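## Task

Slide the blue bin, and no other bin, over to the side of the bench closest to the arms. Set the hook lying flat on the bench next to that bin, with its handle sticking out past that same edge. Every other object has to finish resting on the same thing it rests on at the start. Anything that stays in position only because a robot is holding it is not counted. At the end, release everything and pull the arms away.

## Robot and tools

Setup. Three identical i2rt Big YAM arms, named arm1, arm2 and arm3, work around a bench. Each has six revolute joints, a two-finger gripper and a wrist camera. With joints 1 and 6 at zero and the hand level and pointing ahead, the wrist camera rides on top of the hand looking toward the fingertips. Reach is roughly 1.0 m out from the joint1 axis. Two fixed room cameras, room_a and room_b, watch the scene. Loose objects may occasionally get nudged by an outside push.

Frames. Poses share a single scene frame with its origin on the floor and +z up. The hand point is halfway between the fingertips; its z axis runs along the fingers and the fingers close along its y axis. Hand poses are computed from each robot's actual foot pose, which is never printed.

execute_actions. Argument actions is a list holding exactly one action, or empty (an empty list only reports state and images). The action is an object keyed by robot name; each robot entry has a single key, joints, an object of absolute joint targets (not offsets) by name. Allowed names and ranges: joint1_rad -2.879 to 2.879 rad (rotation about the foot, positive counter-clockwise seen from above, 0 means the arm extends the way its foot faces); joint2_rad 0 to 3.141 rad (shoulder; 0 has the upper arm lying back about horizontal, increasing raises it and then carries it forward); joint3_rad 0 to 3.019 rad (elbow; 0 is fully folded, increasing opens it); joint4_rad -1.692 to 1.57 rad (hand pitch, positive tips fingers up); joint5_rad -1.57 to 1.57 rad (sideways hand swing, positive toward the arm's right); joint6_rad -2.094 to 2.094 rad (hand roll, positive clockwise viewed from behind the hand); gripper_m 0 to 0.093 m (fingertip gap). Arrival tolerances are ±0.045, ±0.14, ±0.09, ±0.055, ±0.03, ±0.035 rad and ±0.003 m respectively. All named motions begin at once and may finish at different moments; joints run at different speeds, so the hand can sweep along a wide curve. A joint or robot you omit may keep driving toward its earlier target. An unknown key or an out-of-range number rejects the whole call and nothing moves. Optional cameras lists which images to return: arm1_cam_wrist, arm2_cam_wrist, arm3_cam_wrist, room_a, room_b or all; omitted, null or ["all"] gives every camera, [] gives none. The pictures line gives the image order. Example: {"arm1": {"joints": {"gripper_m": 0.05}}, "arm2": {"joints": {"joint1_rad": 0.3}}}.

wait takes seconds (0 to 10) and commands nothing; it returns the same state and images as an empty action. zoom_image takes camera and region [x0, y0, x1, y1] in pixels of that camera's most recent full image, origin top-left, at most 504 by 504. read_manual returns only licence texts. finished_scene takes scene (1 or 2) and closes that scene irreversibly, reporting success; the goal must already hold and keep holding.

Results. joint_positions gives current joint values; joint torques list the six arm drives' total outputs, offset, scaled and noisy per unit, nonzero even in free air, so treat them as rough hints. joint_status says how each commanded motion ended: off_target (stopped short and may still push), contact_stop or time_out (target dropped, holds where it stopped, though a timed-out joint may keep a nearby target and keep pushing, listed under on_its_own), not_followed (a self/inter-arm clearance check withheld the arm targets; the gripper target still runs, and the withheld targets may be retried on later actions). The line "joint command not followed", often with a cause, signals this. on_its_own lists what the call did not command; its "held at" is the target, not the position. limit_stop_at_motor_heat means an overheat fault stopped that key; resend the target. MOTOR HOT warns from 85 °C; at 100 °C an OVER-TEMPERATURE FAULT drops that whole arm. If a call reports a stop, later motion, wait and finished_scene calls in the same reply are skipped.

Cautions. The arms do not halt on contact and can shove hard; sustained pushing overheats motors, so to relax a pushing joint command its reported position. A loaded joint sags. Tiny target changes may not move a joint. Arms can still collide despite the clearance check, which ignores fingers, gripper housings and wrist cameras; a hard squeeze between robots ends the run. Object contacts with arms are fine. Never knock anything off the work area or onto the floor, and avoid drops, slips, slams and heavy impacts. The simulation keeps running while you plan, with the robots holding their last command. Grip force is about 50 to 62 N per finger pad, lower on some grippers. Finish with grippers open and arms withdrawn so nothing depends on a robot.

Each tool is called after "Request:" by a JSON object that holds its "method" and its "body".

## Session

Request:
{"method": "execute_actions", "body": {"actions": []}}

Scene clock: 0.00 s.
Joint torques (N m, as the arm reports them, + toward a larger angle): no reading
Motor temperatures (°C, as the motors report them): arm1=[30 32 36 32 29 31] | arm2=[29 33 36 31 29 29] | arm3=[31 30 34 32 28 30]
arm1.joint_positions: joint1_rad=-0.217 joint2_rad=+0.471 joint3_rad=+1.408 joint4_rad=-1.490 joint5_rad=-0.146 joint6_rad=-0.719 gripper_m=+0.095
arm1.joint_status: not commanded
arm1.hand: x=-0.8930 y=+0.1486 z=+1.3187 quat_wxyz=(-0.450, +0.750, -0.446, -0.192) (m; scene frame)
arm2.joint_positions: joint1_rad=-0.624 joint2_rad=+0.508 joint3_rad=+1.670 joint4_rad=-1.435 joint5_rad=-0.049 joint6_rad=+0.129 gripper_m=+0.094
arm2.joint_status: not commanded
arm2.hand: x=+0.0495 y=+0.1119 z=+1.4433 quat_wxyz=(-0.472, +0.397, -0.690, -0.378) (m; scene frame)
arm3.joint_positions: joint1_rad=+0.629 joint2_rad=+0.562 joint3_rad=+1.478 joint4_rad=-1.617 joint5_rad=+0.161 joint6_rad=+0.719 gripper_m=+0.094
arm3.joint_status: not commanded
arm3.hand: x=+0.8376 y=+0.1405 z=+1.2898 quat_wxyz=(-0.118, +0.585, -0.692, -0.405) (m; scene frame)
pictures: arm1_cam_wrist, arm2_cam_wrist, arm3_cam_wrist, room_a, room_b
Images, in order (width x height): arm1_cam_wrist 504x504, arm2_cam_wrist 504x504, arm3_cam_wrist 504x504, room_a 504x504, room_b 504x504.

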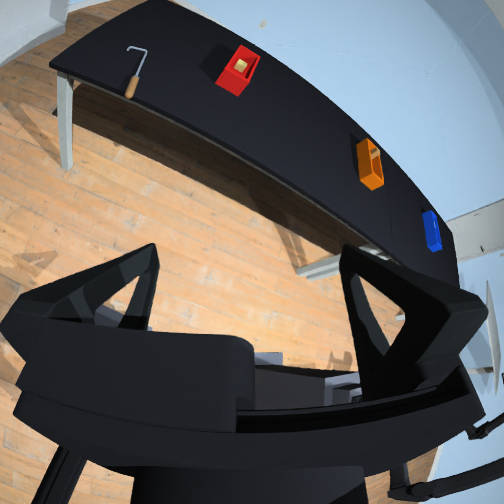

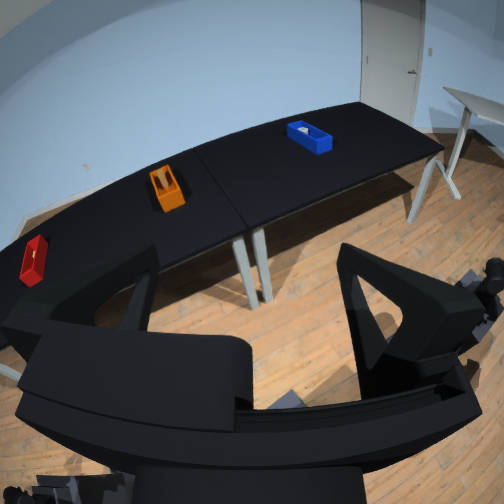

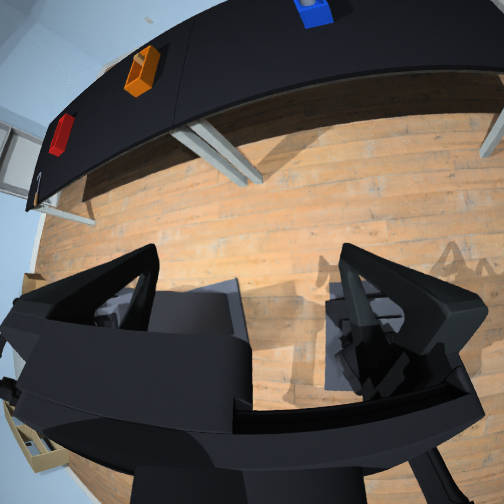

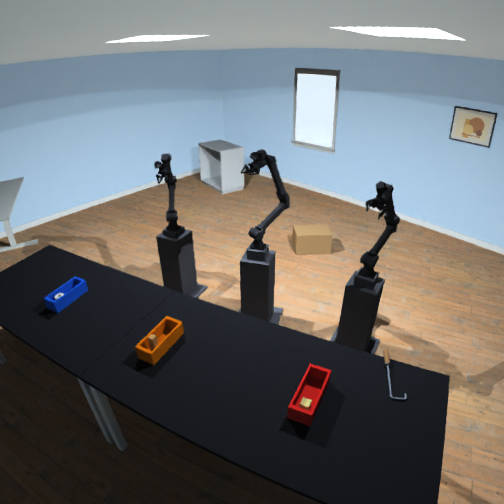

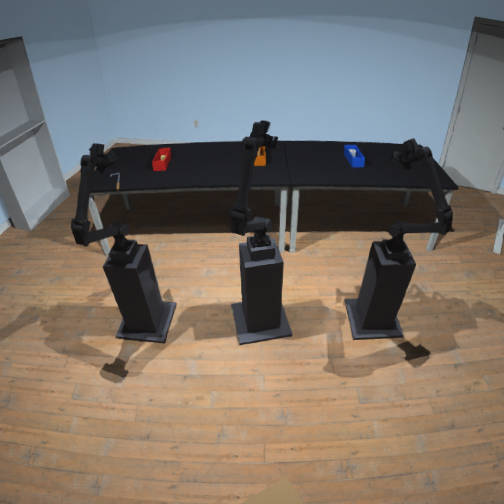

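Request:
{"method": "execute_actions", "body": {"actions": [{"arm1":{"joints":{"joint1_rad":0.576,"joint2_rad":2.225,"joint3_rad":1.16,"joint4_rad":1.11,"joint5_rad":0.34,"joint6_rad":0}},"arm2":{"joints":{"joint1_rad":-0.2,"joint2_rad":1.6,"joint3_rad":0.9,"joint4_rad":0.7,"joint5_rad":0.7,"joint6_rad":0}},"arm3":{"joints":{"joint1_rad":0.0,"joint2_rad":1.6,"joint3_rad":0.9,"joint4_rad":0.5,"joint5_rad":0,"joint6_rad":0}}}], "cameras": ["arm1_cam_wrist","arm3_cam_wrist"]}}

Scene clock: 13.80 s.
Joint torques (N m, as the arm reports them, + toward a larger angle): arm1=[ -1.31 -23.71   7.81   2.59   0.28  -0.06] | arm2=[ -0.87 -15.25   9.33   2.64   0.21  -0.12] | arm3=[  1.57 -14.87   8.44   2.87   0.    -0.08]
Motor temperatures (°C, as the motors report them): arm1=[30 32 37 32 29 31] | arm2=[29 33 37 31 29 29] | arm3=[31 30 36 32 28 30]
arm1.joint_positions: joint1_rad=+0.586 joint2_rad=+2.228 joint3_rad=+1.149 joint4_rad=+1.092 joint5_rad=+0.338 joint6_rad=-0.009 gripper_m=+0.095
arm1.joint_status: all done
arm1.hand: x=-1.2089 y=+0.6611 z=+0.8293 quat_wxyz=(-0.462, +0.538, -0.454, -0.540) (m; scene frame)
arm2.joint_positions: joint1_rad=-0.196 joint2_rad=+1.596 joint3_rad=+0.867 joint4_rad=+0.681 joint5_rad=+0.698 joint6_rad=+0.007 gripper_m=+0.094
arm2.joint_status: all done
arm2.hand: x=+0.1165 y=+0.5981 z=+1.0291 quat_wxyz=(-0.630, +0.310, -0.651, -0.289) (m; scene frame)
arm3.joint_positions: joint1_rad=+0.002 joint2_rad=+1.606 joint3_rad=+0.886 joint4_rad=+0.480 joint5_rad=+0.000 joint6_rad=+0.008 gripper_m=+0.094
arm3.joint_status: all done
arm3.hand: x=+0.9089 y=+0.6238 z=+0.9471 quat_wxyz=(-0.434, +0.556, -0.559, -0.435) (m; scene frame)
pictures: arm1_cam_wrist, arm3_cam_wrist
Images, in order (width x height): arm1_cam_wrist 504x504, arm3_cam_wrist 504x504.

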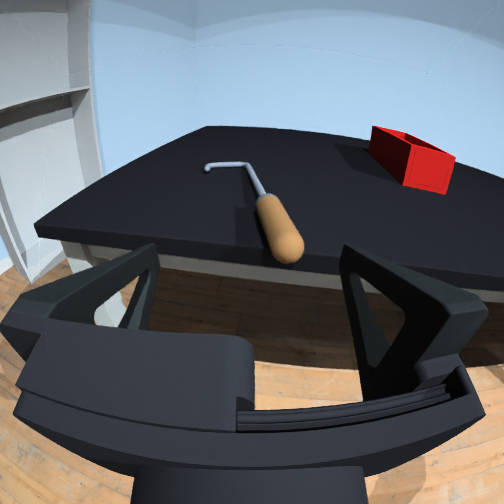

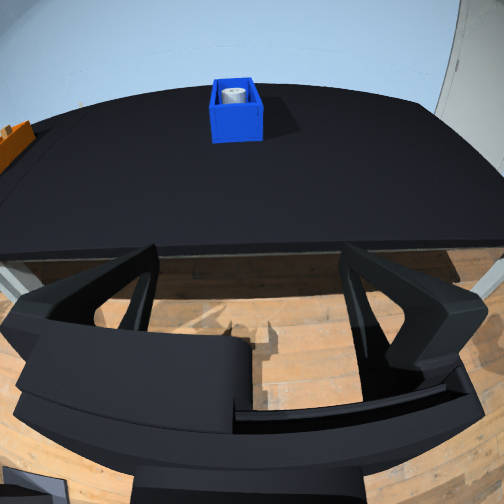

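Request:
{"method": "execute_actions", "body": {"actions": [{"arm1":{"joints":{"joint1_rad":0.475,"joint2_rad":2.385,"joint3_rad":1.345,"joint4_rad":1.08,"joint5_rad":0.117}}}], "cameras": ["arm1_cam_wrist"]}}

Scene clock: 26.30 s.
Joint torques (N m, as the arm reports them, + toward a larger angle): arm1=[ -0.13 -25.72   9.71   1.89  -0.02  -0.09] | arm2=[ -0.77 -15.28   9.34   2.63   0.21  -0.11] | arm3=[  1.33 -15.     8.47   2.82   0.01  -0.08]
Motor temperatures (°C, as the motors report them): arm1=[30 33 38 32 29 31] | arm2=[29 34 38 32 29 29] | arm3=[31 30 37 32 28 30]
arm1.joint_positions: joint1_rad=+0.465 joint2_rad=+2.385 joint3_rad=+1.312 joint4_rad=+1.083 joint5_rad=+0.119 joint6_rad=-0.008 gripper_m=+0.095
arm1.joint_status: all done
arm1.hand: x=-1.1781 y=+0.7224 z=+0.7822 quat_wxyz=(-0.435, +0.560, -0.427, -0.561) (m; scene frame)
arm2.joint_positions: joint1_rad=-0.196 joint2_rad=+1.596 joint3_rad=+0.867 joint4_rad=+0.681 joint5_rad=+0.698 joint6_rad=+0.007 gripper_m=+0.094
arm2.joint_status: not commanded
arm2.hand: x=+0.1165 y=+0.5981 z=+1.0291 quat_wxyz=(-0.630, +0.310, -0.651, -0.289) (m; scene frame)
arm3.joint_positions: joint1_rad=+0.002 joint2_rad=+1.606 joint3_rad=+0.886 joint4_rad=+0.480 joint5_rad=+0.000 joint6_rad=+0.008 gripper_m=+0.094
arm3.joint_status: not commanded
arm3.hand: x=+0.9089 y=+0.6238 z=+0.9471 quat_wxyz=(-0.434, +0.556, -0.559, -0.435) (m; scene frame)
pictures: arm1_cam_wrist
Images, in order (width x height): arm1_cam_wrist 504x504.

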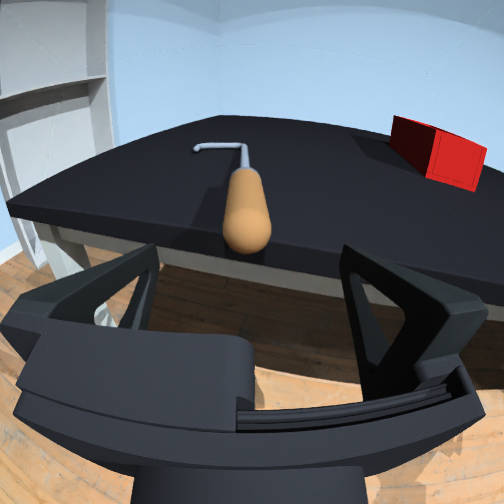

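Request:
{"method": "zoom_image", "body": {"camera": "arm1_cam_wrist", "region": [140, 130, 360, 300]}}

Region (140, 130, 360, 300) of arm1_cam_wrist's 504x504 image, scaled by 2.291, with more detail than that image has; it fills the top 389 rows of this view, and the rest is white.

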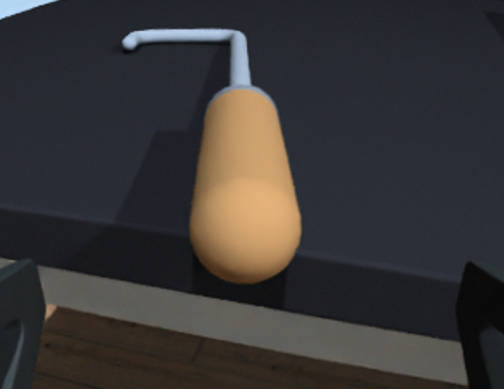

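Request:
{"method": "execute_actions", "body": {"actions": [{"arm1":{"joints":{"joint1_rad":0.46,"joint2_rad":2.435,"joint3_rad":1.48,"joint4_rad":1.0,"joint5_rad":0.106,"gripper_m":0.06}}}], "cameras": []}}

Request:
{"method": "execute_actions", "body": {"actions": [{"arm1":{"joints":{"joint1_rad":0.45,"joint2_rad":2.495,"joint3_rad":1.61,"joint4_rad":0.92,"joint5_rad":0.095}}}], "cameras": ["arm1_cam_wrist"]}}

Scene clock: 43.60 s.
Joint torques (N m, as the arm reports them, + toward a larger angle): arm1=[ -0.64 -26.13  10.4    1.5   -0.03  -0.1 ] | arm2=[ -0.89 -15.34   9.35   2.68   0.2   -0.12] | arm3=[  1.11 -15.11   8.42   2.81  -0.01  -0.08]
Motor temperatures (°C, as the motors report them): arm1=[30 34 39 32 29 31] | arm2=[29 34 39 32 29 29] | arm3=[31 31 37 32 28 30]
arm1.joint_positions: joint1_rad=+0.465 joint2_rad=+2.426 joint3_rad=+1.449 joint4_rad=+1.007 joint5_rad=+0.108 joint6_rad=-0.008 gripper_m=+0.060
arm1.joint_status: all done
arm1.hand: x=-1.1945 y=+0.7586 z=+0.7921 quat_wxyz=(-0.436, +0.557, -0.421, -0.569) (m; scene frame)
arm2.joint_positions: joint1_rad=-0.196 joint2_rad=+1.596 joint3_rad=+0.867 joint4_rad=+0.681 joint5_rad=+0.698 joint6_rad=+0.007 gripper_m=+0.094
arm2.joint_status: not commanded
arm2.hand: x=+0.1165 y=+0.5981 z=+1.0291 quat_wxyz=(-0.630, +0.310, -0.651, -0.289) (m; scene frame)
arm3.joint_positions: joint1_rad=+0.002 joint2_rad=+1.606 joint3_rad=+0.886 joint4_rad=+0.480 joint5_rad=+0.000 joint6_rad=+0.008 gripper_m=+0.094
arm3.joint_status: not commanded
arm3.hand: x=+0.9089 y=+0.6238 z=+0.9471 quat_wxyz=(-0.434, +0.556, -0.559, -0.435) (m; scene frame)
pictures: none
No camera images: the call's "cameras" was empty. Leave "cameras" out to get every camera's image.

Scene clock: 44.47 s.
Joint torques (N m, as the arm reports them, + toward a larger angle): arm1=[ -1.28 -27.73  11.67   1.57  -0.01  -0.08] | arm2=[ -0.92 -15.26   9.36   2.69   0.21  -0.11] | arm3=[  1.23 -15.34   8.46   2.89  -0.02  -0.08]
Motor temperatures (°C, as the motors report them): arm1=[30 34 39 32 29 31] | arm2=[29 34 39 32 29 29] | arm3=[31 31 37 32 28 30]
arm1.joint_positions: joint1_rad=+0.462 joint2_rad=+2.487 joint3_rad=+1.572 joint4_rad=+0.926 joint5_rad=+0.097 joint6_rad=-0.008 gripper_m=+0.060
arm1.joint_status: all done
arm1.hand: x=-1.2058 y=+0.7873 z=+0.7812 quat_wxyz=(-0.430, +0.564, -0.422, -0.565) (m; scene frame)
arm2.joint_positions: joint1_rad=-0.196 joint2_rad=+1.596 joint3_rad=+0.867 joint4_rad=+0.681 joint5_rad=+0.698 joint6_rad=+0.007 gripper_m=+0.094
arm2.joint_status: not commanded
arm2.hand: x=+0.1165 y=+0.5981 z=+1.0291 quat_wxyz=(-0.630, +0.310, -0.651, -0.289) (m; scene frame)
arm3.joint_positions: joint1_rad=+0.002 joint2_rad=+1.606 joint3_rad=+0.886 joint4_rad=+0.480 joint5_rad=+0.000 joint6_rad=+0.008 gripper_m=+0.094
arm3.joint_status: not commanded
arm3.hand: x=+0.9089 y=+0.6238 z=+0.9471 quat_wxyz=(-0.434, +0.556, -0.559, -0.435) (m; scene frame)
pictures: arm1_cam_wrist
Images, in order (width x height): arm1_cam_wrist 504x504.

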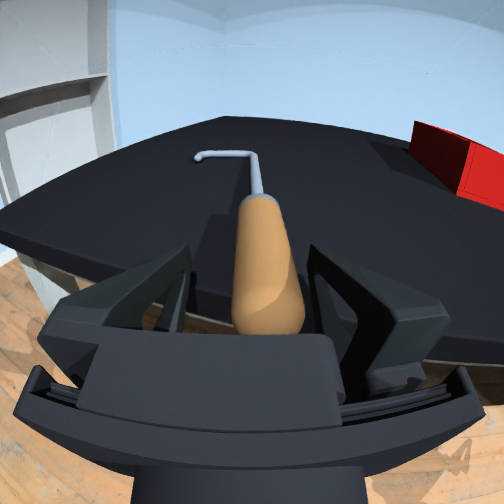

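Request:
{"method": "execute_actions", "body": {"actions": [{"arm1":{"joints":{"joint1_rad":0.441,"joint2_rad":2.512}}}], "cameras": ["arm1_cam_wrist"]}}

Request:
{"method": "execute_actions", "body": {"actions": [{"arm1":{"joints":{"gripper_m":0}}}], "cameras": ["arm1_cam_wrist"]}}

Scene clock: 49.90 s.
Joint torques (N m, as the arm reports them, + toward a larger angle): arm1=[ -0.96 -26.36  11.6    1.69  -0.01  -0.05] | arm2=[ -0.97 -15.3    9.37   2.67   0.22  -0.11] | arm3=[  1.32 -14.81   8.47   2.86   0.    -0.09]
Motor temperatures (°C, as the motors report them): arm1=[30 34 39 32 29 31] | arm2=[29 34 39 32 29 29] | arm3=[31 31 37 32 28 30]
arm1.joint_positions: joint1_rad=+0.451 joint2_rad=+2.494 joint3_rad=+1.572 joint4_rad=+0.926 joint5_rad=+0.097 joint6_rad=-0.008 gripper_m=+0.060
arm1.joint_status: all done
arm1.hand: x=-1.1962 y=+0.7899 z=+0.7756 quat_wxyz=(-0.432, +0.564, -0.426, -0.560) (m; scene frame)
arm2.joint_positions: joint1_rad=-0.196 joint2_rad=+1.596 joint3_rad=+0.867 joint4_rad=+0.681 joint5_rad=+0.698 joint6_rad=+0.007 gripper_m=+0.094
arm2.joint_status: not commanded
arm2.hand: x=+0.1165 y=+0.5981 z=+1.0291 quat_wxyz=(-0.630, +0.310, -0.651, -0.289) (m; scene frame)
arm3.joint_positions: joint1_rad=+0.002 joint2_rad=+1.606 joint3_rad=+0.886 joint4_rad=+0.480 joint5_rad=+0.000 joint6_rad=+0.008 gripper_m=+0.094
arm3.joint_status: not commanded
arm3.hand: x=+0.9089 y=+0.6238 z=+0.9471 quat_wxyz=(-0.434, +0.556, -0.559, -0.435) (m; scene frame)
pictures: arm1_cam_wrist
Images, in order (width x height): arm1_cam_wrist 504x504.

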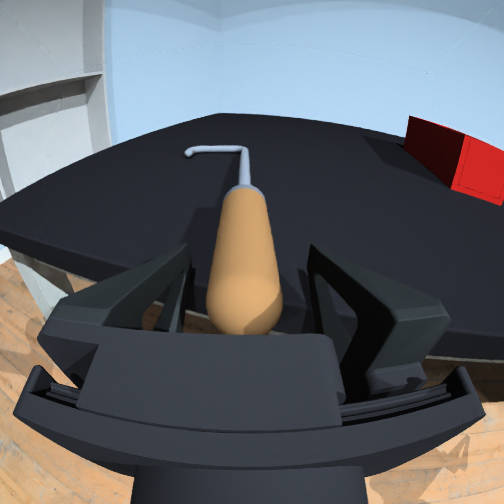

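Scene clock: 50.53 s.
Joint torques (N m, as the arm reports them, + toward a larger angle): arm1=[ -1.43 -26.22  11.5    1.7    0.05  -0.08] | arm2=[ -0.86 -15.42   9.3    2.65   0.21  -0.12] | arm3=[  1.39 -14.94   8.45   2.79  -0.02  -0.08]
Motor temperatures (°C, as the motors report them): arm1=[30 34 39 32 29 31] | arm2=[29 34 39 32 29 29] | arm3=[31 31 37 32 28 30]
arm1.joint_positions: joint1_rad=+0.451 joint2_rad=+2.494 joint3_rad=+1.572 joint4_rad=+0.926 joint5_rad=+0.095 joint6_rad=-0.007 gripper_m=+0.030
arm1.joint_status: gripper_m off_target (ended at +0.030, target +0.000)
arm1.hand: x=-1.1965 y=+0.7898 z=+0.7756 quat_wxyz=(-0.431, +0.564, -0.426, -0.561) (m; scene frame)
arm2.joint_positions: joint1_rad=-0.196 joint2_rad=+1.596 joint3_rad=+0.867 joint4_rad=+0.681 joint5_rad=+0.698 joint6_rad=+0.007 gripper_m=+0.094
arm2.joint_status: not commanded
arm2.hand: x=+0.1165 y=+0.5981 z=+1.0291 quat_wxyz=(-0.630, +0.310, -0.651, -0.289) (m; scene frame)
arm3.joint_positions: joint1_rad=+0.002 joint2_rad=+1.606 joint3_rad=+0.886 joint4_rad=+0.480 joint5_rad=+0.000 joint6_rad=+0.008 gripper_m=+0.094
arm3.joint_status: not commanded
arm3.hand: x=+0.9089 y=+0.6238 z=+0.9471 quat_wxyz=(-0.434, +0.556, -0.559, -0.435) (m; scene frame)
pictures: arm1_cam_wrist
Images, in order (width x height): arm1_cam_wrist 504x504.

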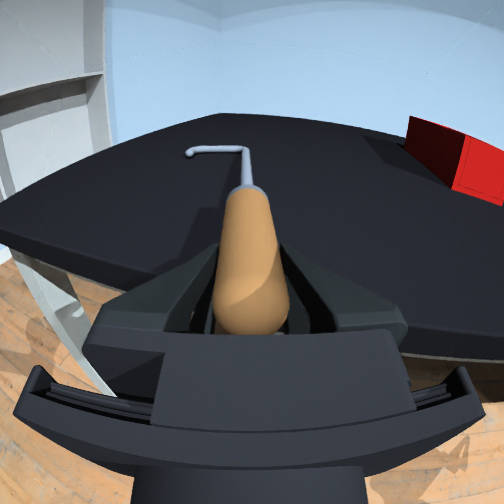

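Request:
{"method": "execute_actions", "body": {"actions": []}}

Scene clock: 69.77 s.
Joint torques (N m, as the arm reports them, + toward a larger angle): arm1=[ -1.61 -26.    11.44   1.77   0.13  -0.08] | arm2=[ -0.95 -15.3    9.38   2.67   0.21  -0.11] | arm3=[  1.4  -15.17   8.55   2.93   0.    -0.09]
Motor temperatures (°C, as the motors report them): arm1=[30 35 40 32 29 31] | arm2=[29 34 40 32 29 29] | arm3=[31 31 37 32 28 30]
arm1.joint_positions: joint1_rad=+0.451 joint2_rad=+2.494 joint3_rad=+1.572 joint4_rad=+0.926 joint5_rad=+0.095 joint6_rad=-0.007 gripper_m=+0.030
arm1.joint_status: gripper_m off_target (ended at +0.030, target +0.000)
arm1.hand: x=-1.1965 y=+0.7898 z=+0.7756 quat_wxyz=(-0.431, +0.564, -0.426, -0.561) (m; scene frame)
arm2.joint_positions: joint1_rad=-0.196 joint2_rad=+1.596 joint3_rad=+0.867 joint4_rad=+0.681 joint5_rad=+0.698 joint6_rad=+0.007 gripper_m=+0.094
arm2.joint_status: not commanded
arm2.hand: x=+0.1165 y=+0.5981 z=+1.0291 quat_wxyz=(-0.630, +0.310, -0.651, -0.289) (m; scene frame)
arm3.joint_positions: joint1_rad=+0.002 joint2_rad=+1.606 joint3_rad=+0.886 joint4_rad=+0.480 joint5_rad=+0.000 joint6_rad=+0.008 gripper_m=+0.094
arm3.joint_status: not commanded
arm3.hand: x=+0.9089 y=+0.6238 z=+0.9471 quat_wxyz=(-0.434, +0.556, -0.559, -0.435) (m; scene frame)
pictures: arm1_cam_wrist, arm2_cam_wrist, arm3_cam_wrist, room_a, room_b
Images, in order (width x height): arm1_cam_wrist 504x504, arm2_cam_wrist 504x504, arm3_cam_wrist 504x504, room_a 504x504, room_b 504x504.

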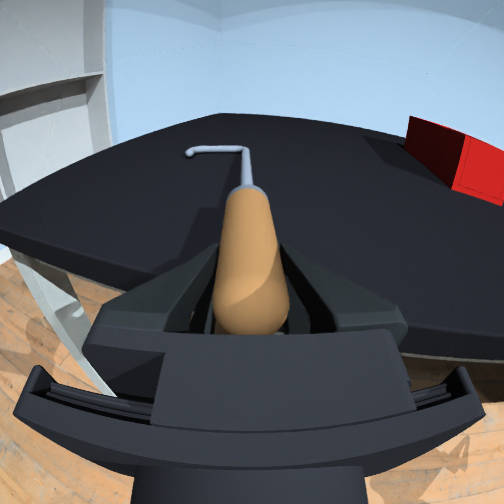

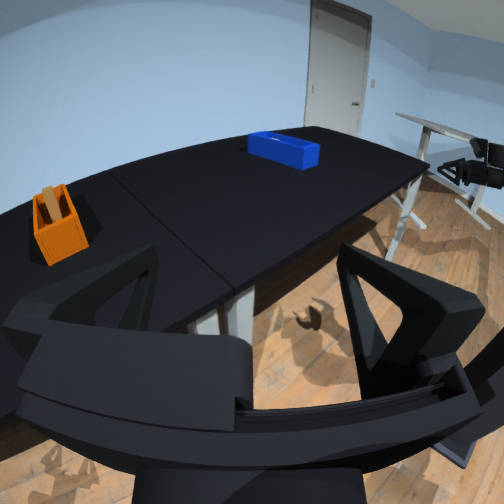

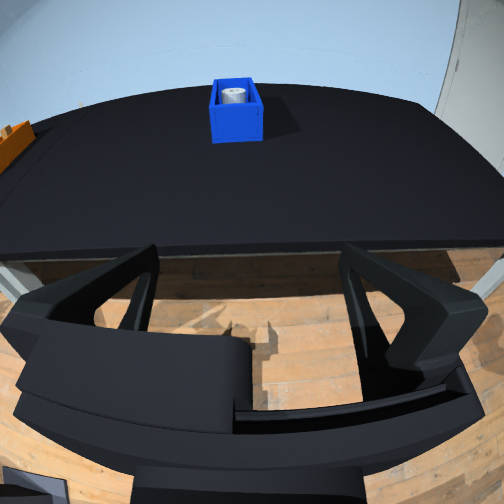

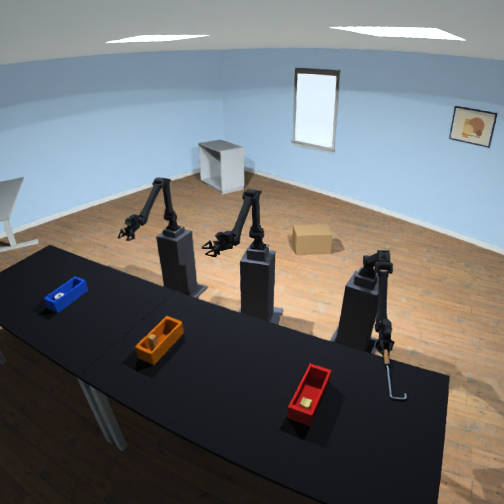

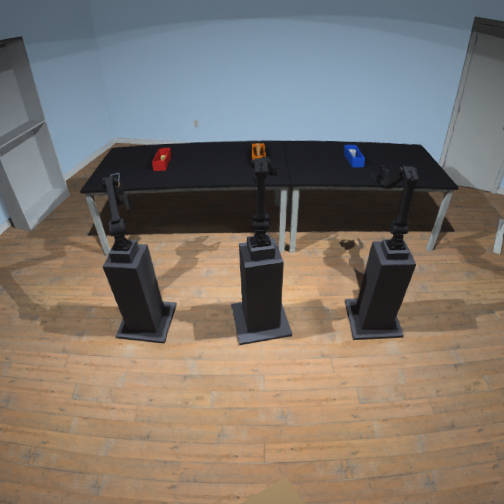

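Request:
{"method": "execute_actions", "body": {"actions": [{"arm1":{"joints":{"joint2_rad":2.2,"joint3_rad":1.38,"joint4_rad":0.94}}}], "cameras": []}}

Request:
{"method": "execute_actions", "body": {"actions": [{"arm1":{"joints":{"joint1_rad":0.4,"joint2_rad":2.11,"joint3_rad":1.18,"joint4_rad":1.0,"joint5_rad":0.31}}}], "cameras": ["arm1_cam_wrist"]}}

Request:
{"method": "execute_actions", "body": {"actions": [{"arm1":{"joints":{"joint1_rad":0.087,"joint5_rad":0.0}}}], "cameras": ["arm1_cam_wrist"]}}

Scene clock: 79.07 s.
Joint torques (N m, as the arm reports them, + toward a larger angle): arm1=[ -1.41 -27.58  10.36   2.75   0.07  -0.1 ] | arm2=[ -0.83 -15.14   9.37   2.67   0.2   -0.11] | arm3=[  1.24 -15.05   8.56   2.89  -0.02  -0.07]
Motor temperatures (°C, as the motors report them): arm1=[30 35 40 32 29 31] | arm2=[29 34 40 32 29 29] | arm3=[31 31 37 32 28 30]
arm1.joint_positions: joint1_rad=+0.451 joint2_rad=+2.218 joint3_rad=+1.358 joint4_rad=+0.922 joint5_rad=+0.095 joint6_rad=-0.007 gripper_m=+0.030
arm1.joint_status: all done
arm1.hand: x=-1.1816 y=+0.7503 z=+0.8917 quat_wxyz=(-0.442, +0.546, -0.415, -0.578) (m; scene frame)
arm2.joint_positions: joint1_rad=-0.196 joint2_rad=+1.596 joint3_rad=+0.867 joint4_rad=+0.681 joint5_rad=+0.698 joint6_rad=+0.007 gripper_m=+0.094
arm2.joint_status: not commanded
arm2.hand: x=+0.1165 y=+0.5981 z=+1.0291 quat_wxyz=(-0.630, +0.310, -0.651, -0.289) (m; scene frame)
arm3.joint_positions: joint1_rad=+0.002 joint2_rad=+1.606 joint3_rad=+0.886 joint4_rad=+0.480 joint5_rad=+0.000 joint6_rad=+0.008 gripper_m=+0.094
arm3.joint_status: not commanded
arm3.hand: x=+0.9089 y=+0.6238 z=+0.9471 quat_wxyz=(-0.434, +0.556, -0.559, -0.435) (m; scene frame)
pictures: none
No camera images: the call's "cameras" was empty. Leave "cameras" out to get every camera's image.

Scene clock: 79.93 s.
Joint torques (N m, as the arm reports them, + toward a larger angle): arm1=[ -0.38 -24.42   8.38   2.7    0.18  -0.07] | arm2=[ -0.95 -15.23   9.34   2.68   0.21  -0.11] | arm3=[  1.38 -14.95   8.52   2.89  -0.01  -0.08]
Motor temperatures (°C, as the motors report them): arm1=[30 35 40 32 29 31] | arm2=[29 34 40 32 29 29] | arm3=[31 31 37 32 28 30]
arm1.joint_positions: joint1_rad=+0.398 joint2_rad=+2.128 joint3_rad=+1.174 joint4_rad=+0.982 joint5_rad=+0.309 joint6_rad=-0.002 gripper_m=+0.030
arm1.joint_status: all done
arm1.hand: x=-1.0889 y=+0.7176 z=+0.8854 quat_wxyz=(-0.505, +0.493, -0.495, -0.508) (m; scene frame)
arm2.joint_positions: joint1_rad=-0.196 joint2_rad=+1.596 joint3_rad=+0.867 joint4_rad=+0.681 joint5_rad=+0.698 joint6_rad=+0.007 gripper_m=+0.094
arm2.joint_status: not commanded
arm2.hand: x=+0.1165 y=+0.5981 z=+1.0291 quat_wxyz=(-0.630, +0.310, -0.651, -0.289) (m; scene frame)
arm3.joint_positions: joint1_rad=+0.002 joint2_rad=+1.606 joint3_rad=+0.886 joint4_rad=+0.480 joint5_rad=+0.000 joint6_rad=+0.008 gripper_m=+0.094
arm3.joint_status: not commanded
arm3.hand: x=+0.9089 y=+0.6238 z=+0.9471 quat_wxyz=(-0.434, +0.556, -0.559, -0.435) (m; scene frame)
pictures: arm1_cam_wrist
Images, in order (width x height): arm1_cam_wrist 504x504.

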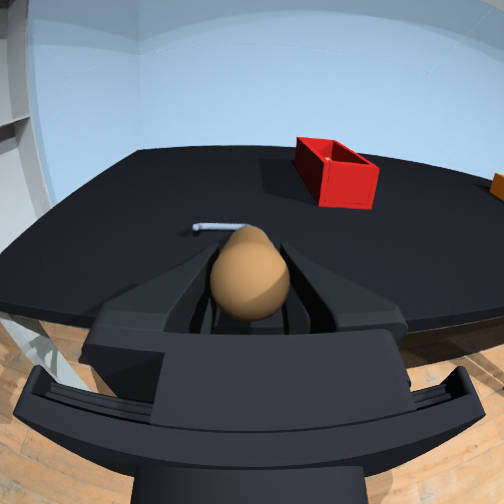

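Scene clock: 81.40 s.
Joint torques (N m, as the arm reports them, + toward a larger angle): arm1=[ -0.64 -25.59   8.44   2.74  -0.04  -0.18] | arm2=[ -0.92 -15.45   9.34   2.68   0.21  -0.11] | arm3=[  1.39 -14.74   8.48   2.93  -0.01  -0.1 ]
Motor temperatures (°C, as the motors report them): arm1=[30 35 40 32 29 31] | arm2=[29 34 40 32 29 29] | arm3=[31 31 37 32 28 30]
arm1.joint_positions: joint1_rad=+0.082 joint2_rad=+2.128 joint3_rad=+1.174 joint4_rad=+0.982 joint5_rad=+0.003 joint6_rad=+0.002 gripper_m=+0.030
arm1.joint_status: all done
arm1.hand: x=-0.9090 y=+0.7450 z=+0.8860 quat_wxyz=(-0.508, +0.492, -0.495, -0.504) (m; scene frame)
arm2.joint_positions: joint1_rad=-0.196 joint2_rad=+1.596 joint3_rad=+0.867 joint4_rad=+0.681 joint5_rad=+0.698 joint6_rad=+0.007 gripper_m=+0.094
arm2.joint_status: not commanded
arm2.hand: x=+0.1165 y=+0.5981 z=+1.0291 quat_wxyz=(-0.630, +0.310, -0.651, -0.289) (m; scene frame)
arm3.joint_positions: joint1_rad=+0.002 joint2_rad=+1.606 joint3_rad=+0.886 joint4_rad=+0.480 joint5_rad=+0.000 joint6_rad=+0.008 gripper_m=+0.094
arm3.joint_status: not commanded
arm3.hand: x=+0.9089 y=+0.6238 z=+0.9471 quat_wxyz=(-0.434, +0.556, -0.559, -0.435) (m; scene frame)
pictures: arm1_cam_wrist
Images, in order (width x height): arm1_cam_wrist 504x504.

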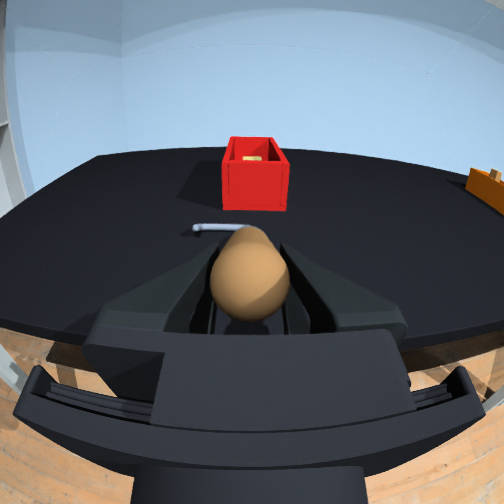

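Request:
{"method": "execute_actions", "body": {"actions": [{"arm1":{"joints":{"joint1_rad":-0.25,"joint5_rad":-0.337,"joint2_rad":2.2,"joint3_rad":1.36,"joint4_rad":0.92}}}], "cameras": []}}

Request:
{"method": "execute_actions", "body": {"actions": [{"arm1":{"joints":{"joint1_rad":-0.575,"joint5_rad":-0.66,"joint2_rad":2.40,"joint3_rad":1.75,"joint4_rad":0.72}}}], "cameras": ["arm1_cam_wrist"]}}

Request:
{"method": "execute_actions", "body": {"actions": [{"arm1":{"joints":{"joint2_rad":2.52,"joint3_rad":1.945,"joint4_rad":0.745}}}], "cameras": []}}

Request:
{"method": "execute_actions", "body": {"actions": [{"arm1":{"joints":{"joint2_rad":2.65}}}], "cameras": ["arm1_cam_wrist"]}}

Scene clock: 89.90 s.
Joint torques (N m, as the arm reports them, + toward a larger angle): arm1=[ -0.37 -24.98  12.3    1.92   0.07  -0.13] | arm2=[ -0.85 -15.29   9.34   2.66   0.21  -0.11] | arm3=[  1.49 -15.07   8.46   2.83  -0.01  -0.07]
Motor temperatures (°C, as the motors report them): arm1=[30 35 39 32 29 31] | arm2=[29 34 40 32 29 29] | arm3=[31 31 37 32 28 30]
arm1.joint_positions: joint1_rad=-0.248 joint2_rad=+2.200 joint3_rad=+1.316 joint4_rad=+0.920 joint5_rad=-0.335 joint6_rad=+0.005 gripper_m=+0.030
arm1.joint_status: all done
arm1.hand: x=-0.7103 y=+0.7515 z=+0.8849 quat_wxyz=(-0.510, +0.494, -0.490, -0.506) (m; scene frame)
arm2.joint_positions: joint1_rad=-0.196 joint2_rad=+1.596 joint3_rad=+0.867 joint4_rad=+0.681 joint5_rad=+0.698 joint6_rad=+0.007 gripper_m=+0.094
arm2.joint_status: not commanded
arm2.hand: x=+0.1165 y=+0.5981 z=+1.0291 quat_wxyz=(-0.630, +0.310, -0.651, -0.289) (m; scene frame)
arm3.joint_positions: joint1_rad=+0.002 joint2_rad=+1.606 joint3_rad=+0.886 joint4_rad=+0.480 joint5_rad=+0.000 joint6_rad=+0.008 gripper_m=+0.094
arm3.joint_status: not commanded
arm3.hand: x=+0.9089 y=+0.6238 z=+0.9471 quat_wxyz=(-0.434, +0.556, -0.559, -0.435) (m; scene frame)
pictures: none
No camera images: the call's "cameras" was empty. Leave "cameras" out to get every camera's image.

Scene clock: 91.60 s.
Joint torques (N m, as the arm reports them, + toward a larger angle): arm1=[ -1.24 -30.79  14.17   2.04   0.11  -0.16] | arm2=[ -0.82 -15.17   9.35   2.64   0.2   -0.11] | arm3=[  1.39 -15.22   8.47   2.82  -0.01  -0.09]
Motor temperatures (°C, as the motors report them): arm1=[30 35 40 32 29 31] | arm2=[29 34 40 32 29 29] | arm3=[31 31 38 32 28 30]
arm1.joint_positions: joint1_rad=-0.564 joint2_rad=+2.422 joint3_rad=+1.698 joint4_rad=+0.710 joint5_rad=-0.660 joint6_rad=+0.003 gripper_m=+0.030
arm1.joint_status: all done
arm1.hand: x=-0.4829 y=+0.7357 z=+0.8482 quat_wxyz=(-0.492, +0.503, -0.504, -0.501) (m; scene frame)
arm2.joint_positions: joint1_rad=-0.196 joint2_rad=+1.596 joint3_rad=+0.867 joint4_rad=+0.681 joint5_rad=+0.698 joint6_rad=+0.007 gripper_m=+0.094
arm2.joint_status: not commanded
arm2.hand: x=+0.1165 y=+0.5981 z=+1.0291 quat_wxyz=(-0.630, +0.310, -0.651, -0.289) (m; scene frame)
arm3.joint_positions: joint1_rad=+0.002 joint2_rad=+1.606 joint3_rad=+0.886 joint4_rad=+0.480 joint5_rad=+0.000 joint6_rad=+0.008 gripper_m=+0.094
arm3.joint_status: not commanded
arm3.hand: x=+0.9089 y=+0.6238 z=+0.9471 quat_wxyz=(-0.434, +0.556, -0.559, -0.435) (m; scene frame)
pictures: arm1_cam_wrist
Images, in order (width x height): arm1_cam_wrist 504x504.

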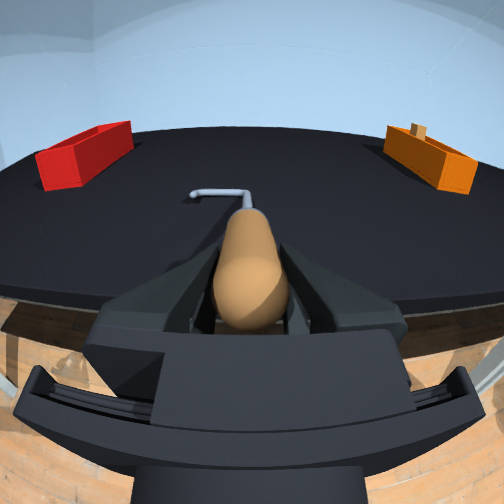

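Scene clock: 92.57 s.
Joint torques (N m, as the arm reports them, + toward a larger angle): arm1=[ -1.74 -32.24  15.92   3.04   0.21  -0.13] | arm2=[ -0.85 -15.21   9.34   2.64   0.2   -0.11] | arm3=[  1.45 -15.21   8.49   2.89  -0.01  -0.09]
Motor temperatures (°C, as the motors report them): arm1=[30 35 40 32 29 31] | arm2=[29 34 40 32 29 29] | arm3=[31 31 38 32 28 30]
arm1.joint_positions: joint1_rad=-0.564 joint2_rad=+2.540 joint3_rad=+1.877 joint4_rad=+0.710 joint5_rad=-0.661 joint6_rad=+0.003 gripper_m=+0.030
arm1.joint_status: all done
arm1.hand: x=-0.4613 y=+0.7643 z=+0.8395 quat_wxyz=(-0.513, +0.501, -0.482, -0.504) (m; scene frame)
arm2.joint_positions: joint1_rad=-0.196 joint2_rad=+1.596 joint3_rad=+0.867 joint4_rad=+0.681 joint5_rad=+0.698 joint6_rad=+0.007 gripper_m=+0.094
arm2.joint_status: not commanded
arm2.hand: x=+0.1165 y=+0.5981 z=+1.0291 quat_wxyz=(-0.630, +0.310, -0.651, -0.289) (m; scene frame)
arm3.joint_positions: joint1_rad=+0.002 joint2_rad=+1.606 joint3_rad=+0.886 joint4_rad=+0.480 joint5_rad=+0.000 joint6_rad=+0.008 gripper_m=+0.094
arm3.joint_status: not commanded
arm3.hand: x=+0.9089 y=+0.6238 z=+0.9471 quat_wxyz=(-0.434, +0.556, -0.559, -0.435) (m; scene frame)
pictures: none
No camera images: the call's "cameras" was empty. Leave "cameras" out to get every camera's image.

Scene clock: 93.50 s.
Joint torques (N m, as the arm reports them, + toward a larger angle): arm1=[ -0.98 -29.68  12.37   1.73   0.16  -0.15] | arm2=[ -0.88 -15.43   9.37   2.68   0.21  -0.11] | arm3=[  1.14 -15.29   8.52   2.87   0.01  -0.09]
Motor temperatures (°C, as the motors report them): arm1=[30 35 40 32 29 31] | arm2=[29 34 40 32 29 29] | arm3=[31 31 38 32 28 30]
arm1.joint_positions: joint1_rad=-0.565 joint2_rad=+2.641 joint3_rad=+1.910 joint4_rad=+0.746 joint5_rad=-0.661 joint6_rad=+0.002 gripper_m=+0.030
arm1.joint_status: all done
arm1.hand: x=-0.4620 y=+0.7619 z=+0.7763 quat_wxyz=(-0.502, +0.502, -0.493, -0.502) (m; scene frame)
arm2.joint_positions: joint1_rad=-0.196 joint2_rad=+1.596 joint3_rad=+0.867 joint4_rad=+0.681 joint5_rad=+0.698 joint6_rad=+0.007 gripper_m=+0.094
arm2.joint_status: not commanded
arm2.hand: x=+0.1165 y=+0.5981 z=+1.0291 quat_wxyz=(-0.630, +0.310, -0.651, -0.289) (m; scene frame)
arm3.joint_positions: joint1_rad=+0.002 joint2_rad=+1.606 joint3_rad=+0.886 joint4_rad=+0.480 joint5_rad=+0.000 joint6_rad=+0.008 gripper_m=+0.094
arm3.joint_status: not commanded
arm3.hand: x=+0.9089 y=+0.6238 z=+0.9471 quat_wxyz=(-0.434, +0.556, -0.559, -0.435) (m; scene frame)
pictures: arm1_cam_wrist
Images, in order (width x height): arm1_cam_wrist 504x504.

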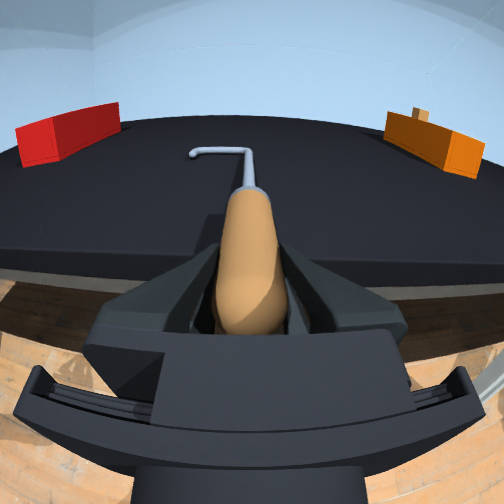

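Request:
{"method": "execute_actions", "body": {"actions": [{"arm1":{"joints":{"gripper_m":0.085}}}], "cameras": []}}

Request:
{"method": "execute_actions", "body": {"actions": [{"arm1":{"joints":{"joint2_rad":1.7,"joint3_rad":1.4,"joint4_rad":0.4}}}], "cameras": []}}

Request:
{"method": "execute_actions", "body": {"actions": [{"arm1":{"joints":{"joint1_rad":0.4,"joint5_rad":0,"joint2_rad":1.3,"joint3_rad":0.9}},"arm2":{"joints":{"joint1_rad":0.53,"joint5_rad":0.73,"joint2_rad":1.9,"joint3_rad":1.4,"joint4_rad":0.7}}}], "cameras": ["room_a"]}}

Request:
{"method": "execute_actions", "body": {"actions": [{"arm2":{"joints":{"joint2_rad":2.45,"joint3_rad":1.655,"joint4_rad":0.875}}}], "cameras": ["arm2_cam_wrist"]}}

Scene clock: 101.53 s.
Joint torques (N m, as the arm reports them, + toward a larger angle): arm1=[ -1.2  -28.98  12.48   1.83   0.16  -0.17] | arm2=[ -0.88 -15.34   9.33   2.68   0.21  -0.11] | arm3=[  1.3  -14.92   8.51   2.88  -0.02  -0.08]
Motor temperatures (°C, as the motors report them): arm1=[30 35 41 32 29 31] | arm2=[29 34 40 32 29 29] | arm3=[31 31 38 32 28 30]
arm1.joint_positions: joint1_rad=-0.565 joint2_rad=+2.641 joint3_rad=+1.910 joint4_rad=+0.746 joint5_rad=-0.661 joint6_rad=+0.002 gripper_m=+0.085
arm1.joint_status: all done
arm1.hand: x=-0.4620 y=+0.7619 z=+0.7763 quat_wxyz=(-0.502, +0.502, -0.493, -0.502) (m; scene frame)
arm2.joint_positions: joint1_rad=-0.196 joint2_rad=+1.596 joint3_rad=+0.867 joint4_rad=+0.681 joint5_rad=+0.698 joint6_rad=+0.007 gripper_m=+0.094
arm2.joint_status: not commanded
arm2.hand: x=+0.1165 y=+0.5981 z=+1.0291 quat_wxyz=(-0.630, +0.310, -0.651, -0.289) (m; scene frame)
arm3.joint_positions: joint1_rad=+0.002 joint2_rad=+1.606 joint3_rad=+0.886 joint4_rad=+0.480 joint5_rad=+0.000 joint6_rad=+0.008 gripper_m=+0.094
arm3.joint_status: not commanded
arm3.hand: x=+0.9089 y=+0.6238 z=+0.9471 quat_wxyz=(-0.434, +0.556, -0.559, -0.435) (m; scene frame)
pictures: none
No camera images: the call's "cameras" was empty. Leave "cameras" out to get every camera's image.

Scene clock: 103.33 s.
Joint torques (N m, as the arm reports them, + toward a larger angle): arm1=[ -1.1  -20.74  11.95   1.87   0.07  -0.12] | arm2=[ -0.91 -15.35   9.33   2.68   0.21  -0.11] | arm3=[  1.51 -15.     8.42   2.89   0.02  -0.1 ]
Motor temperatures (°C, as the motors report them): arm1=[30 35 41 32 29 31] | arm2=[29 34 40 32 29 29] | arm3=[31 31 38 32 28 30]
arm1.joint_positions: joint1_rad=-0.565 joint2_rad=+1.698 joint3_rad=+1.391 joint4_rad=+0.403 joint5_rad=-0.658 joint6_rad=+0.002 gripper_m=+0.085
arm1.joint_status: all done
arm1.hand: x=-0.5659 y=+0.6272 z=+1.1778 quat_wxyz=(-0.531, +0.497, -0.465, -0.505) (m; scene frame)
arm2.joint_positions: joint1_rad=-0.196 joint2_rad=+1.596 joint3_rad=+0.867 joint4_rad=+0.681 joint5_rad=+0.698 joint6_rad=+0.007 gripper_m=+0.094
arm2.joint_status: not commanded
arm2.hand: x=+0.1165 y=+0.5981 z=+1.0291 quat_wxyz=(-0.630, +0.310, -0.651, -0.289) (m; scene frame)
arm3.joint_positions: joint1_rad=+0.002 joint2_rad=+1.606 joint3_rad=+0.886 joint4_rad=+0.480 joint5_rad=+0.000 joint6_rad=+0.008 gripper_m=+0.094
arm3.joint_status: not commanded
arm3.hand: x=+0.9089 y=+0.6238 z=+0.9471 quat_wxyz=(-0.434, +0.556, -0.559, -0.435) (m; scene frame)
pictures: none
No camera images: the call's "cameras" was empty. Leave "cameras" out to get every camera's image.

Scene clock: 105.07 s.
Joint torques (N m, as the arm reports them, + toward a larger angle): arm1=[ -1.11 -12.9   12.24   1.68   0.22  -0.16] | arm2=[ -0.14 -23.88  10.65   2.42   0.1   -0.12] | arm3=[  1.42 -14.88   8.45   2.85  -0.01  -0.08]
Motor temperatures (°C, as the motors report them): arm1=[30 35 41 32 29 31] | arm2=[29 34 40 32 29 29] | arm3=[31 31 38 32 28 30]
arm1.joint_positions: joint1_rad=+0.401 joint2_rad=+1.297 joint3_rad=+0.890 joint4_rad=+0.402 joint5_rad=-0.002 joint6_rad=+0.002 gripper_m=+0.085
arm1.joint_status: all done
arm1.hand: x=-1.0933 y=+0.5522 z=+1.1358 quat_wxyz=(-0.413, +0.574, -0.417, -0.571) (m; scene frame)
arm2.joint_positions: joint1_rad=+0.523 joint2_rad=+1.917 joint3_rad=+1.361 joint4_rad=+0.684 joint5_rad=+0.729 joint6_rad=+0.007 gripper_m=+0.094
arm2.joint_status: all done
arm2.hand: x=-0.3951 y=+0.6390 z=+1.0791 quat_wxyz=(-0.500, +0.447, -0.501, -0.547) (m; scene frame)
arm3.joint_positions: joint1_rad=+0.002 joint2_rad=+1.606 joint3_rad=+0.886 joint4_rad=+0.480 joint5_rad=+0.000 joint6_rad=+0.008 gripper_m=+0.094
arm3.joint_status: not commanded
arm3.hand: x=+0.9089 y=+0.6238 z=+0.9471 quat_wxyz=(-0.434, +0.556, -0.559, -0.435) (m; scene frame)
pictures: room_a
Images, in order (width x height): room_a 504x504.

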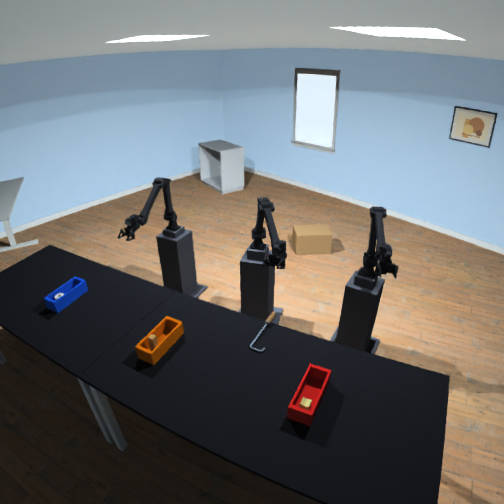

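Scene clock: 106.67 s.
Joint torques (N m, as the arm reports them, + toward a larger angle): arm1=[ -0.24 -13.67  12.07   1.97   0.22  -0.16] | arm2=[ -0.13 -28.28   8.81   2.2    0.11  -0.11] | arm3=[  1.5  -15.08   8.49   2.84  -0.01  -0.09]
Motor temperatures (°C, as the motors report them): arm1=[30 35 41 32 29 31] | arm2=[29 34 40 32 29 29] | arm3=[31 31 38 32 28 30]
arm1.joint_positions: joint1_rad=+0.401 joint2_rad=+1.297 joint3_rad=+0.890 joint4_rad=+0.402 joint5_rad=-0.002 joint6_rad=+0.002 gripper_m=+0.085
arm1.joint_status: not commanded
arm1.hand: x=-1.0933 y=+0.5522 z=+1.1358 quat_wxyz=(-0.413, +0.574, -0.417, -0.571) (m; scene frame)
arm2.joint_positions: joint1_rad=+0.523 joint2_rad=+2.468 joint3_rad=+1.619 joint4_rad=+0.865 joint5_rad=+0.729 joint6_rad=+0.007 gripper_m=+0.094
arm2.joint_status: all done
arm2.hand: x=-0.4474 y=+0.6969 z=+0.8225 quat_wxyz=(-0.499, +0.487, -0.505, -0.509) (m; scene frame)
arm3.joint_positions: joint1_rad=+0.002 joint2_rad=+1.606 joint3_rad=+0.886 joint4_rad=+0.480 joint5_rad=+0.000 joint6_rad=+0.008 gripper_m=+0.094
arm3.joint_status: not commanded
arm3.hand: x=+0.9089 y=+0.6238 z=+0.9471 quat_wxyz=(-0.434, +0.556, -0.559, -0.435) (m; scene frame)
pictures: arm2_cam_wrist
Images, in order (width x height): arm2_cam_wrist 504x504.

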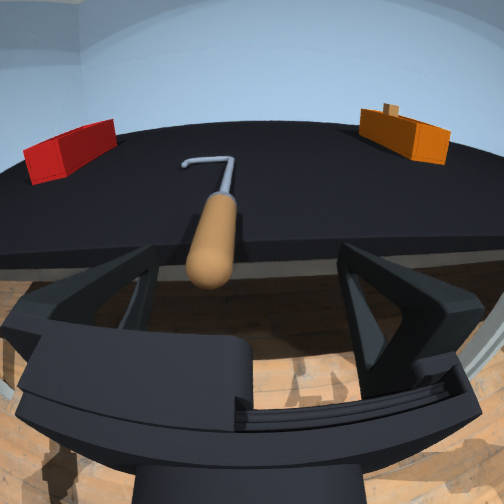

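Request:
{"method": "execute_actions", "body": {"actions": [{"arm2":{"joints":{"joint1_rad":0.525,"joint5_rad":0.72,"joint2_rad":2.54,"joint3_rad":1.82,"joint4_rad":0.79}}}], "cameras": []}}

Request:
{"method": "execute_actions", "body": {"actions": [{"arm2":{"joints":{"joint1_rad":0.49,"joint5_rad":0.69,"joint2_rad":2.61,"joint3_rad":1.975,"joint4_rad":0.71}}}], "cameras": ["arm2_cam_wrist"]}}

Scene clock: 116.20 s.
Joint torques (N m, as the arm reports them, + toward a larger angle): arm1=[ -0.28 -12.69  12.07   1.91   0.25  -0.15] | arm2=[ -0.32 -28.02  10.41   1.6    0.04  -0.12] | arm3=[  1.23 -14.89   8.41   2.88   0.    -0.08]
Motor temperatures (°C, as the motors report them): arm1=[30 34 41 32 29 31] | arm2=[29 36 40 32 29 29] | arm3=[31 31 38 32 28 30]
arm1.joint_positions: joint1_rad=+0.401 joint2_rad=+1.297 joint3_rad=+0.890 joint4_rad=+0.402 joint5_rad=-0.002 joint6_rad=+0.002 gripper_m=+0.085
arm1.joint_status: not commanded
arm1.hand: x=-1.0933 y=+0.5522 z=+1.1358 quat_wxyz=(-0.413, +0.574, -0.417, -0.571) (m; scene frame)
arm2.joint_positions: joint1_rad=+0.523 joint2_rad=+2.544 joint3_rad=+1.769 joint4_rad=+0.795 joint5_rad=+0.722 joint6_rad=+0.007 gripper_m=+0.094
arm2.joint_status: all done
arm2.hand: x=-0.4708 y=+0.7220 z=+0.8165 quat_wxyz=(-0.497, +0.488, -0.503, -0.512) (m; scene frame)
arm3.joint_positions: joint1_rad=+0.002 joint2_rad=+1.606 joint3_rad=+0.886 joint4_rad=+0.480 joint5_rad=+0.000 joint6_rad=+0.008 gripper_m=+0.094
arm3.joint_status: not commanded
arm3.hand: x=+0.9089 y=+0.6238 z=+0.9471 quat_wxyz=(-0.434, +0.556, -0.559, -0.435) (m; scene frame)
pictures: none
No camera images: the call's "cameras" was empty. Leave "cameras" out to get every camera's image.

Scene clock: 117.13 s.
Joint torques (N m, as the arm reports them, + toward a larger angle): arm1=[ -0.78 -13.26  12.17   1.84   0.26  -0.16] | arm2=[ -0.47 -29.53  10.86   1.57   0.03  -0.1 ] | arm3=[  1.38 -15.07   8.53   2.88   0.01  -0.09]
Motor temperatures (°C, as the motors report them): arm1=[30 34 41 32 29 31] | arm2=[29 36 40 32 29 29] | arm3=[31 31 38 32 28 30]
arm1.joint_positions: joint1_rad=+0.401 joint2_rad=+1.297 joint3_rad=+0.890 joint4_rad=+0.402 joint5_rad=-0.002 joint6_rad=+0.002 gripper_m=+0.085
arm1.joint_status: not commanded
arm1.hand: x=-1.0933 y=+0.5522 z=+1.1358 quat_wxyz=(-0.413, +0.574, -0.417, -0.571) (m; scene frame)
arm2.joint_positions: joint1_rad=+0.488 joint2_rad=+2.616 joint3_rad=+1.923 joint4_rad=+0.715 joint5_rad=+0.692 joint6_rad=+0.007 gripper_m=+0.094
arm2.joint_status: all done
arm2.hand: x=-0.4699 y=+0.7629 z=+0.8148 quat_wxyz=(-0.499, +0.485, -0.504, -0.511) (m; scene frame)
arm3.joint_positions: joint1_rad=+0.002 joint2_rad=+1.606 joint3_rad=+0.886 joint4_rad=+0.480 joint5_rad=+0.000 joint6_rad=+0.008 gripper_m=+0.094
arm3.joint_status: not commanded
arm3.hand: x=+0.9089 y=+0.6238 z=+0.9471 quat_wxyz=(-0.434, +0.556, -0.559, -0.435) (m; scene frame)
pictures: arm2_cam_wrist
Images, in order (width x height): arm2_cam_wrist 504x504.

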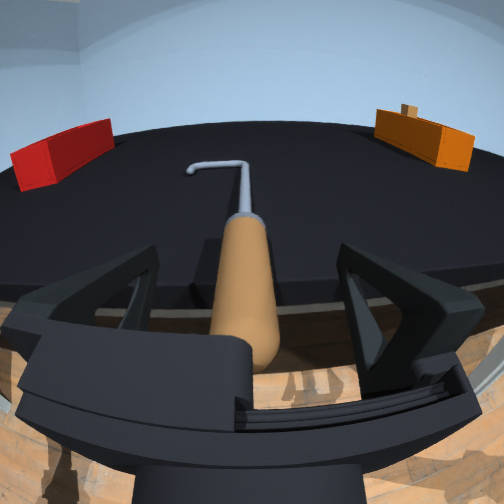

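Lower ~.02.

Request:
{"method": "execute_actions", "body": {"actions": [{"arm2":{"joints":{"joint2_rad":2.635,"joint4_rad":0.70}}}], "cameras": ["arm2_cam_wrist"]}}

Request:
{"method": "execute_actions", "body": {"actions": [{"arm2":{"joints":{"gripper_m":0}}}], "cameras": ["arm2_cam_wrist"]}}

Scene clock: 121.97 s.
Joint torques (N m, as the arm reports them, + toward a larger angle): arm1=[ -0.68 -12.79  11.99   1.69   0.21  -0.16] | arm2=[ -0.3  -28.41  10.85   1.67   0.04  -0.13] | arm3=[  1.53 -14.97   8.51   2.85  -0.02  -0.09]
Motor temperatures (°C, as the motors report them): arm1=[30 34 41 32 29 31] | arm2=[29 36 40 32 29 29] | arm3=[31 31 38 32 28 30]
arm1.joint_positions: joint1_rad=+0.401 joint2_rad=+1.297 joint3_rad=+0.890 joint4_rad=+0.402 joint5_rad=-0.002 joint6_rad=+0.002 gripper_m=+0.085
arm1.joint_status: not commanded
arm1.hand: x=-1.0933 y=+0.5522 z=+1.1358 quat_wxyz=(-0.413, +0.574, -0.417, -0.571) (m; scene frame)
arm2.joint_positions: joint1_rad=+0.488 joint2_rad=+2.633 joint3_rad=+1.923 joint4_rad=+0.705 joint5_rad=+0.692 joint6_rad=+0.007 gripper_m=+0.094
arm2.joint_status: all done
arm2.hand: x=-0.4687 y=+0.7614 z=+0.7976 quat_wxyz=(-0.498, +0.495, -0.505, -0.502) (m; scene frame)
arm3.joint_positions: joint1_rad=+0.002 joint2_rad=+1.606 joint3_rad=+0.886 joint4_rad=+0.480 joint5_rad=+0.000 joint6_rad=+0.008 gripper_m=+0.094
arm3.joint_status: not commanded
arm3.hand: x=+0.9089 y=+0.6238 z=+0.9471 quat_wxyz=(-0.434, +0.556, -0.559, -0.435) (m; scene frame)
pictures: arm2_cam_wrist
Images, in order (width x height): arm2_cam_wrist 504x504.

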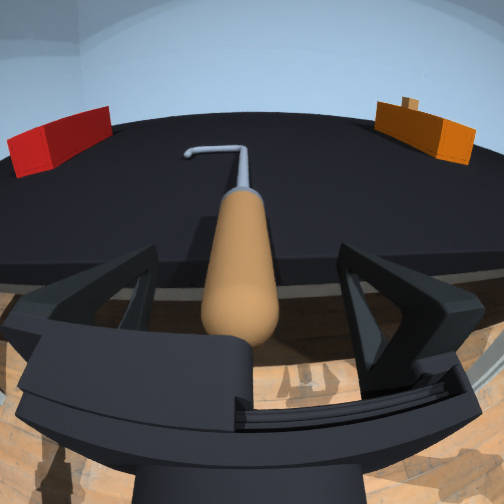

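Scene clock: 122.70 s.
Joint torques (N m, as the arm reports them, + toward a larger angle): arm1=[ -0.58 -12.8   12.23   1.76   0.26  -0.16] | arm2=[ -0.44 -28.52  10.8    1.62   0.12  -0.11] | arm3=[  1.25 -15.06   8.44   2.89   0.01  -0.08]
Motor temperatures (°C, as the motors report them): arm1=[30 34 41 32 29 31] | arm2=[29 36 40 32 29 29] | arm3=[31 31 38 32 28 30]
arm1.joint_positions: joint1_rad=+0.401 joint2_rad=+1.297 joint3_rad=+0.890 joint4_rad=+0.402 joint5_rad=-0.002 joint6_rad=+0.002 gripper_m=+0.085
arm1.joint_status: not commanded
arm1.hand: x=-1.0933 y=+0.5522 z=+1.1358 quat_wxyz=(-0.413, +0.574, -0.417, -0.571) (m; scene frame)
arm2.joint_positions: joint1_rad=+0.488 joint2_rad=+2.633 joint3_rad=+1.923 joint4_rad=+0.705 joint5_rad=+0.690 joint6_rad=+0.007 gripper_m=+0.029
arm2.joint_status: gripper_m off_target (ended at +0.029, target +0.000)
arm2.hand: x=-0.4692 y=+0.7615 z=+0.7978 quat_wxyz=(-0.498, +0.496, -0.504, -0.502) (m; scene frame)
arm3.joint_positions: joint1_rad=+0.002 joint2_rad=+1.606 joint3_rad=+0.886 joint4_rad=+0.480 joint5_rad=+0.000 joint6_rad=+0.008 gripper_m=+0.094
arm3.joint_status: not commanded
arm3.hand: x=+0.9089 y=+0.6238 z=+0.9471 quat_wxyz=(-0.434, +0.556, -0.559, -0.435) (m; scene frame)
pictures: arm2_cam_wrist
Images, in order (width x height): arm2_cam_wrist 504x504.

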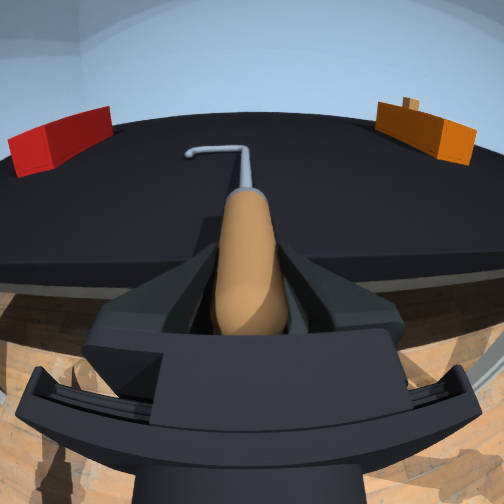

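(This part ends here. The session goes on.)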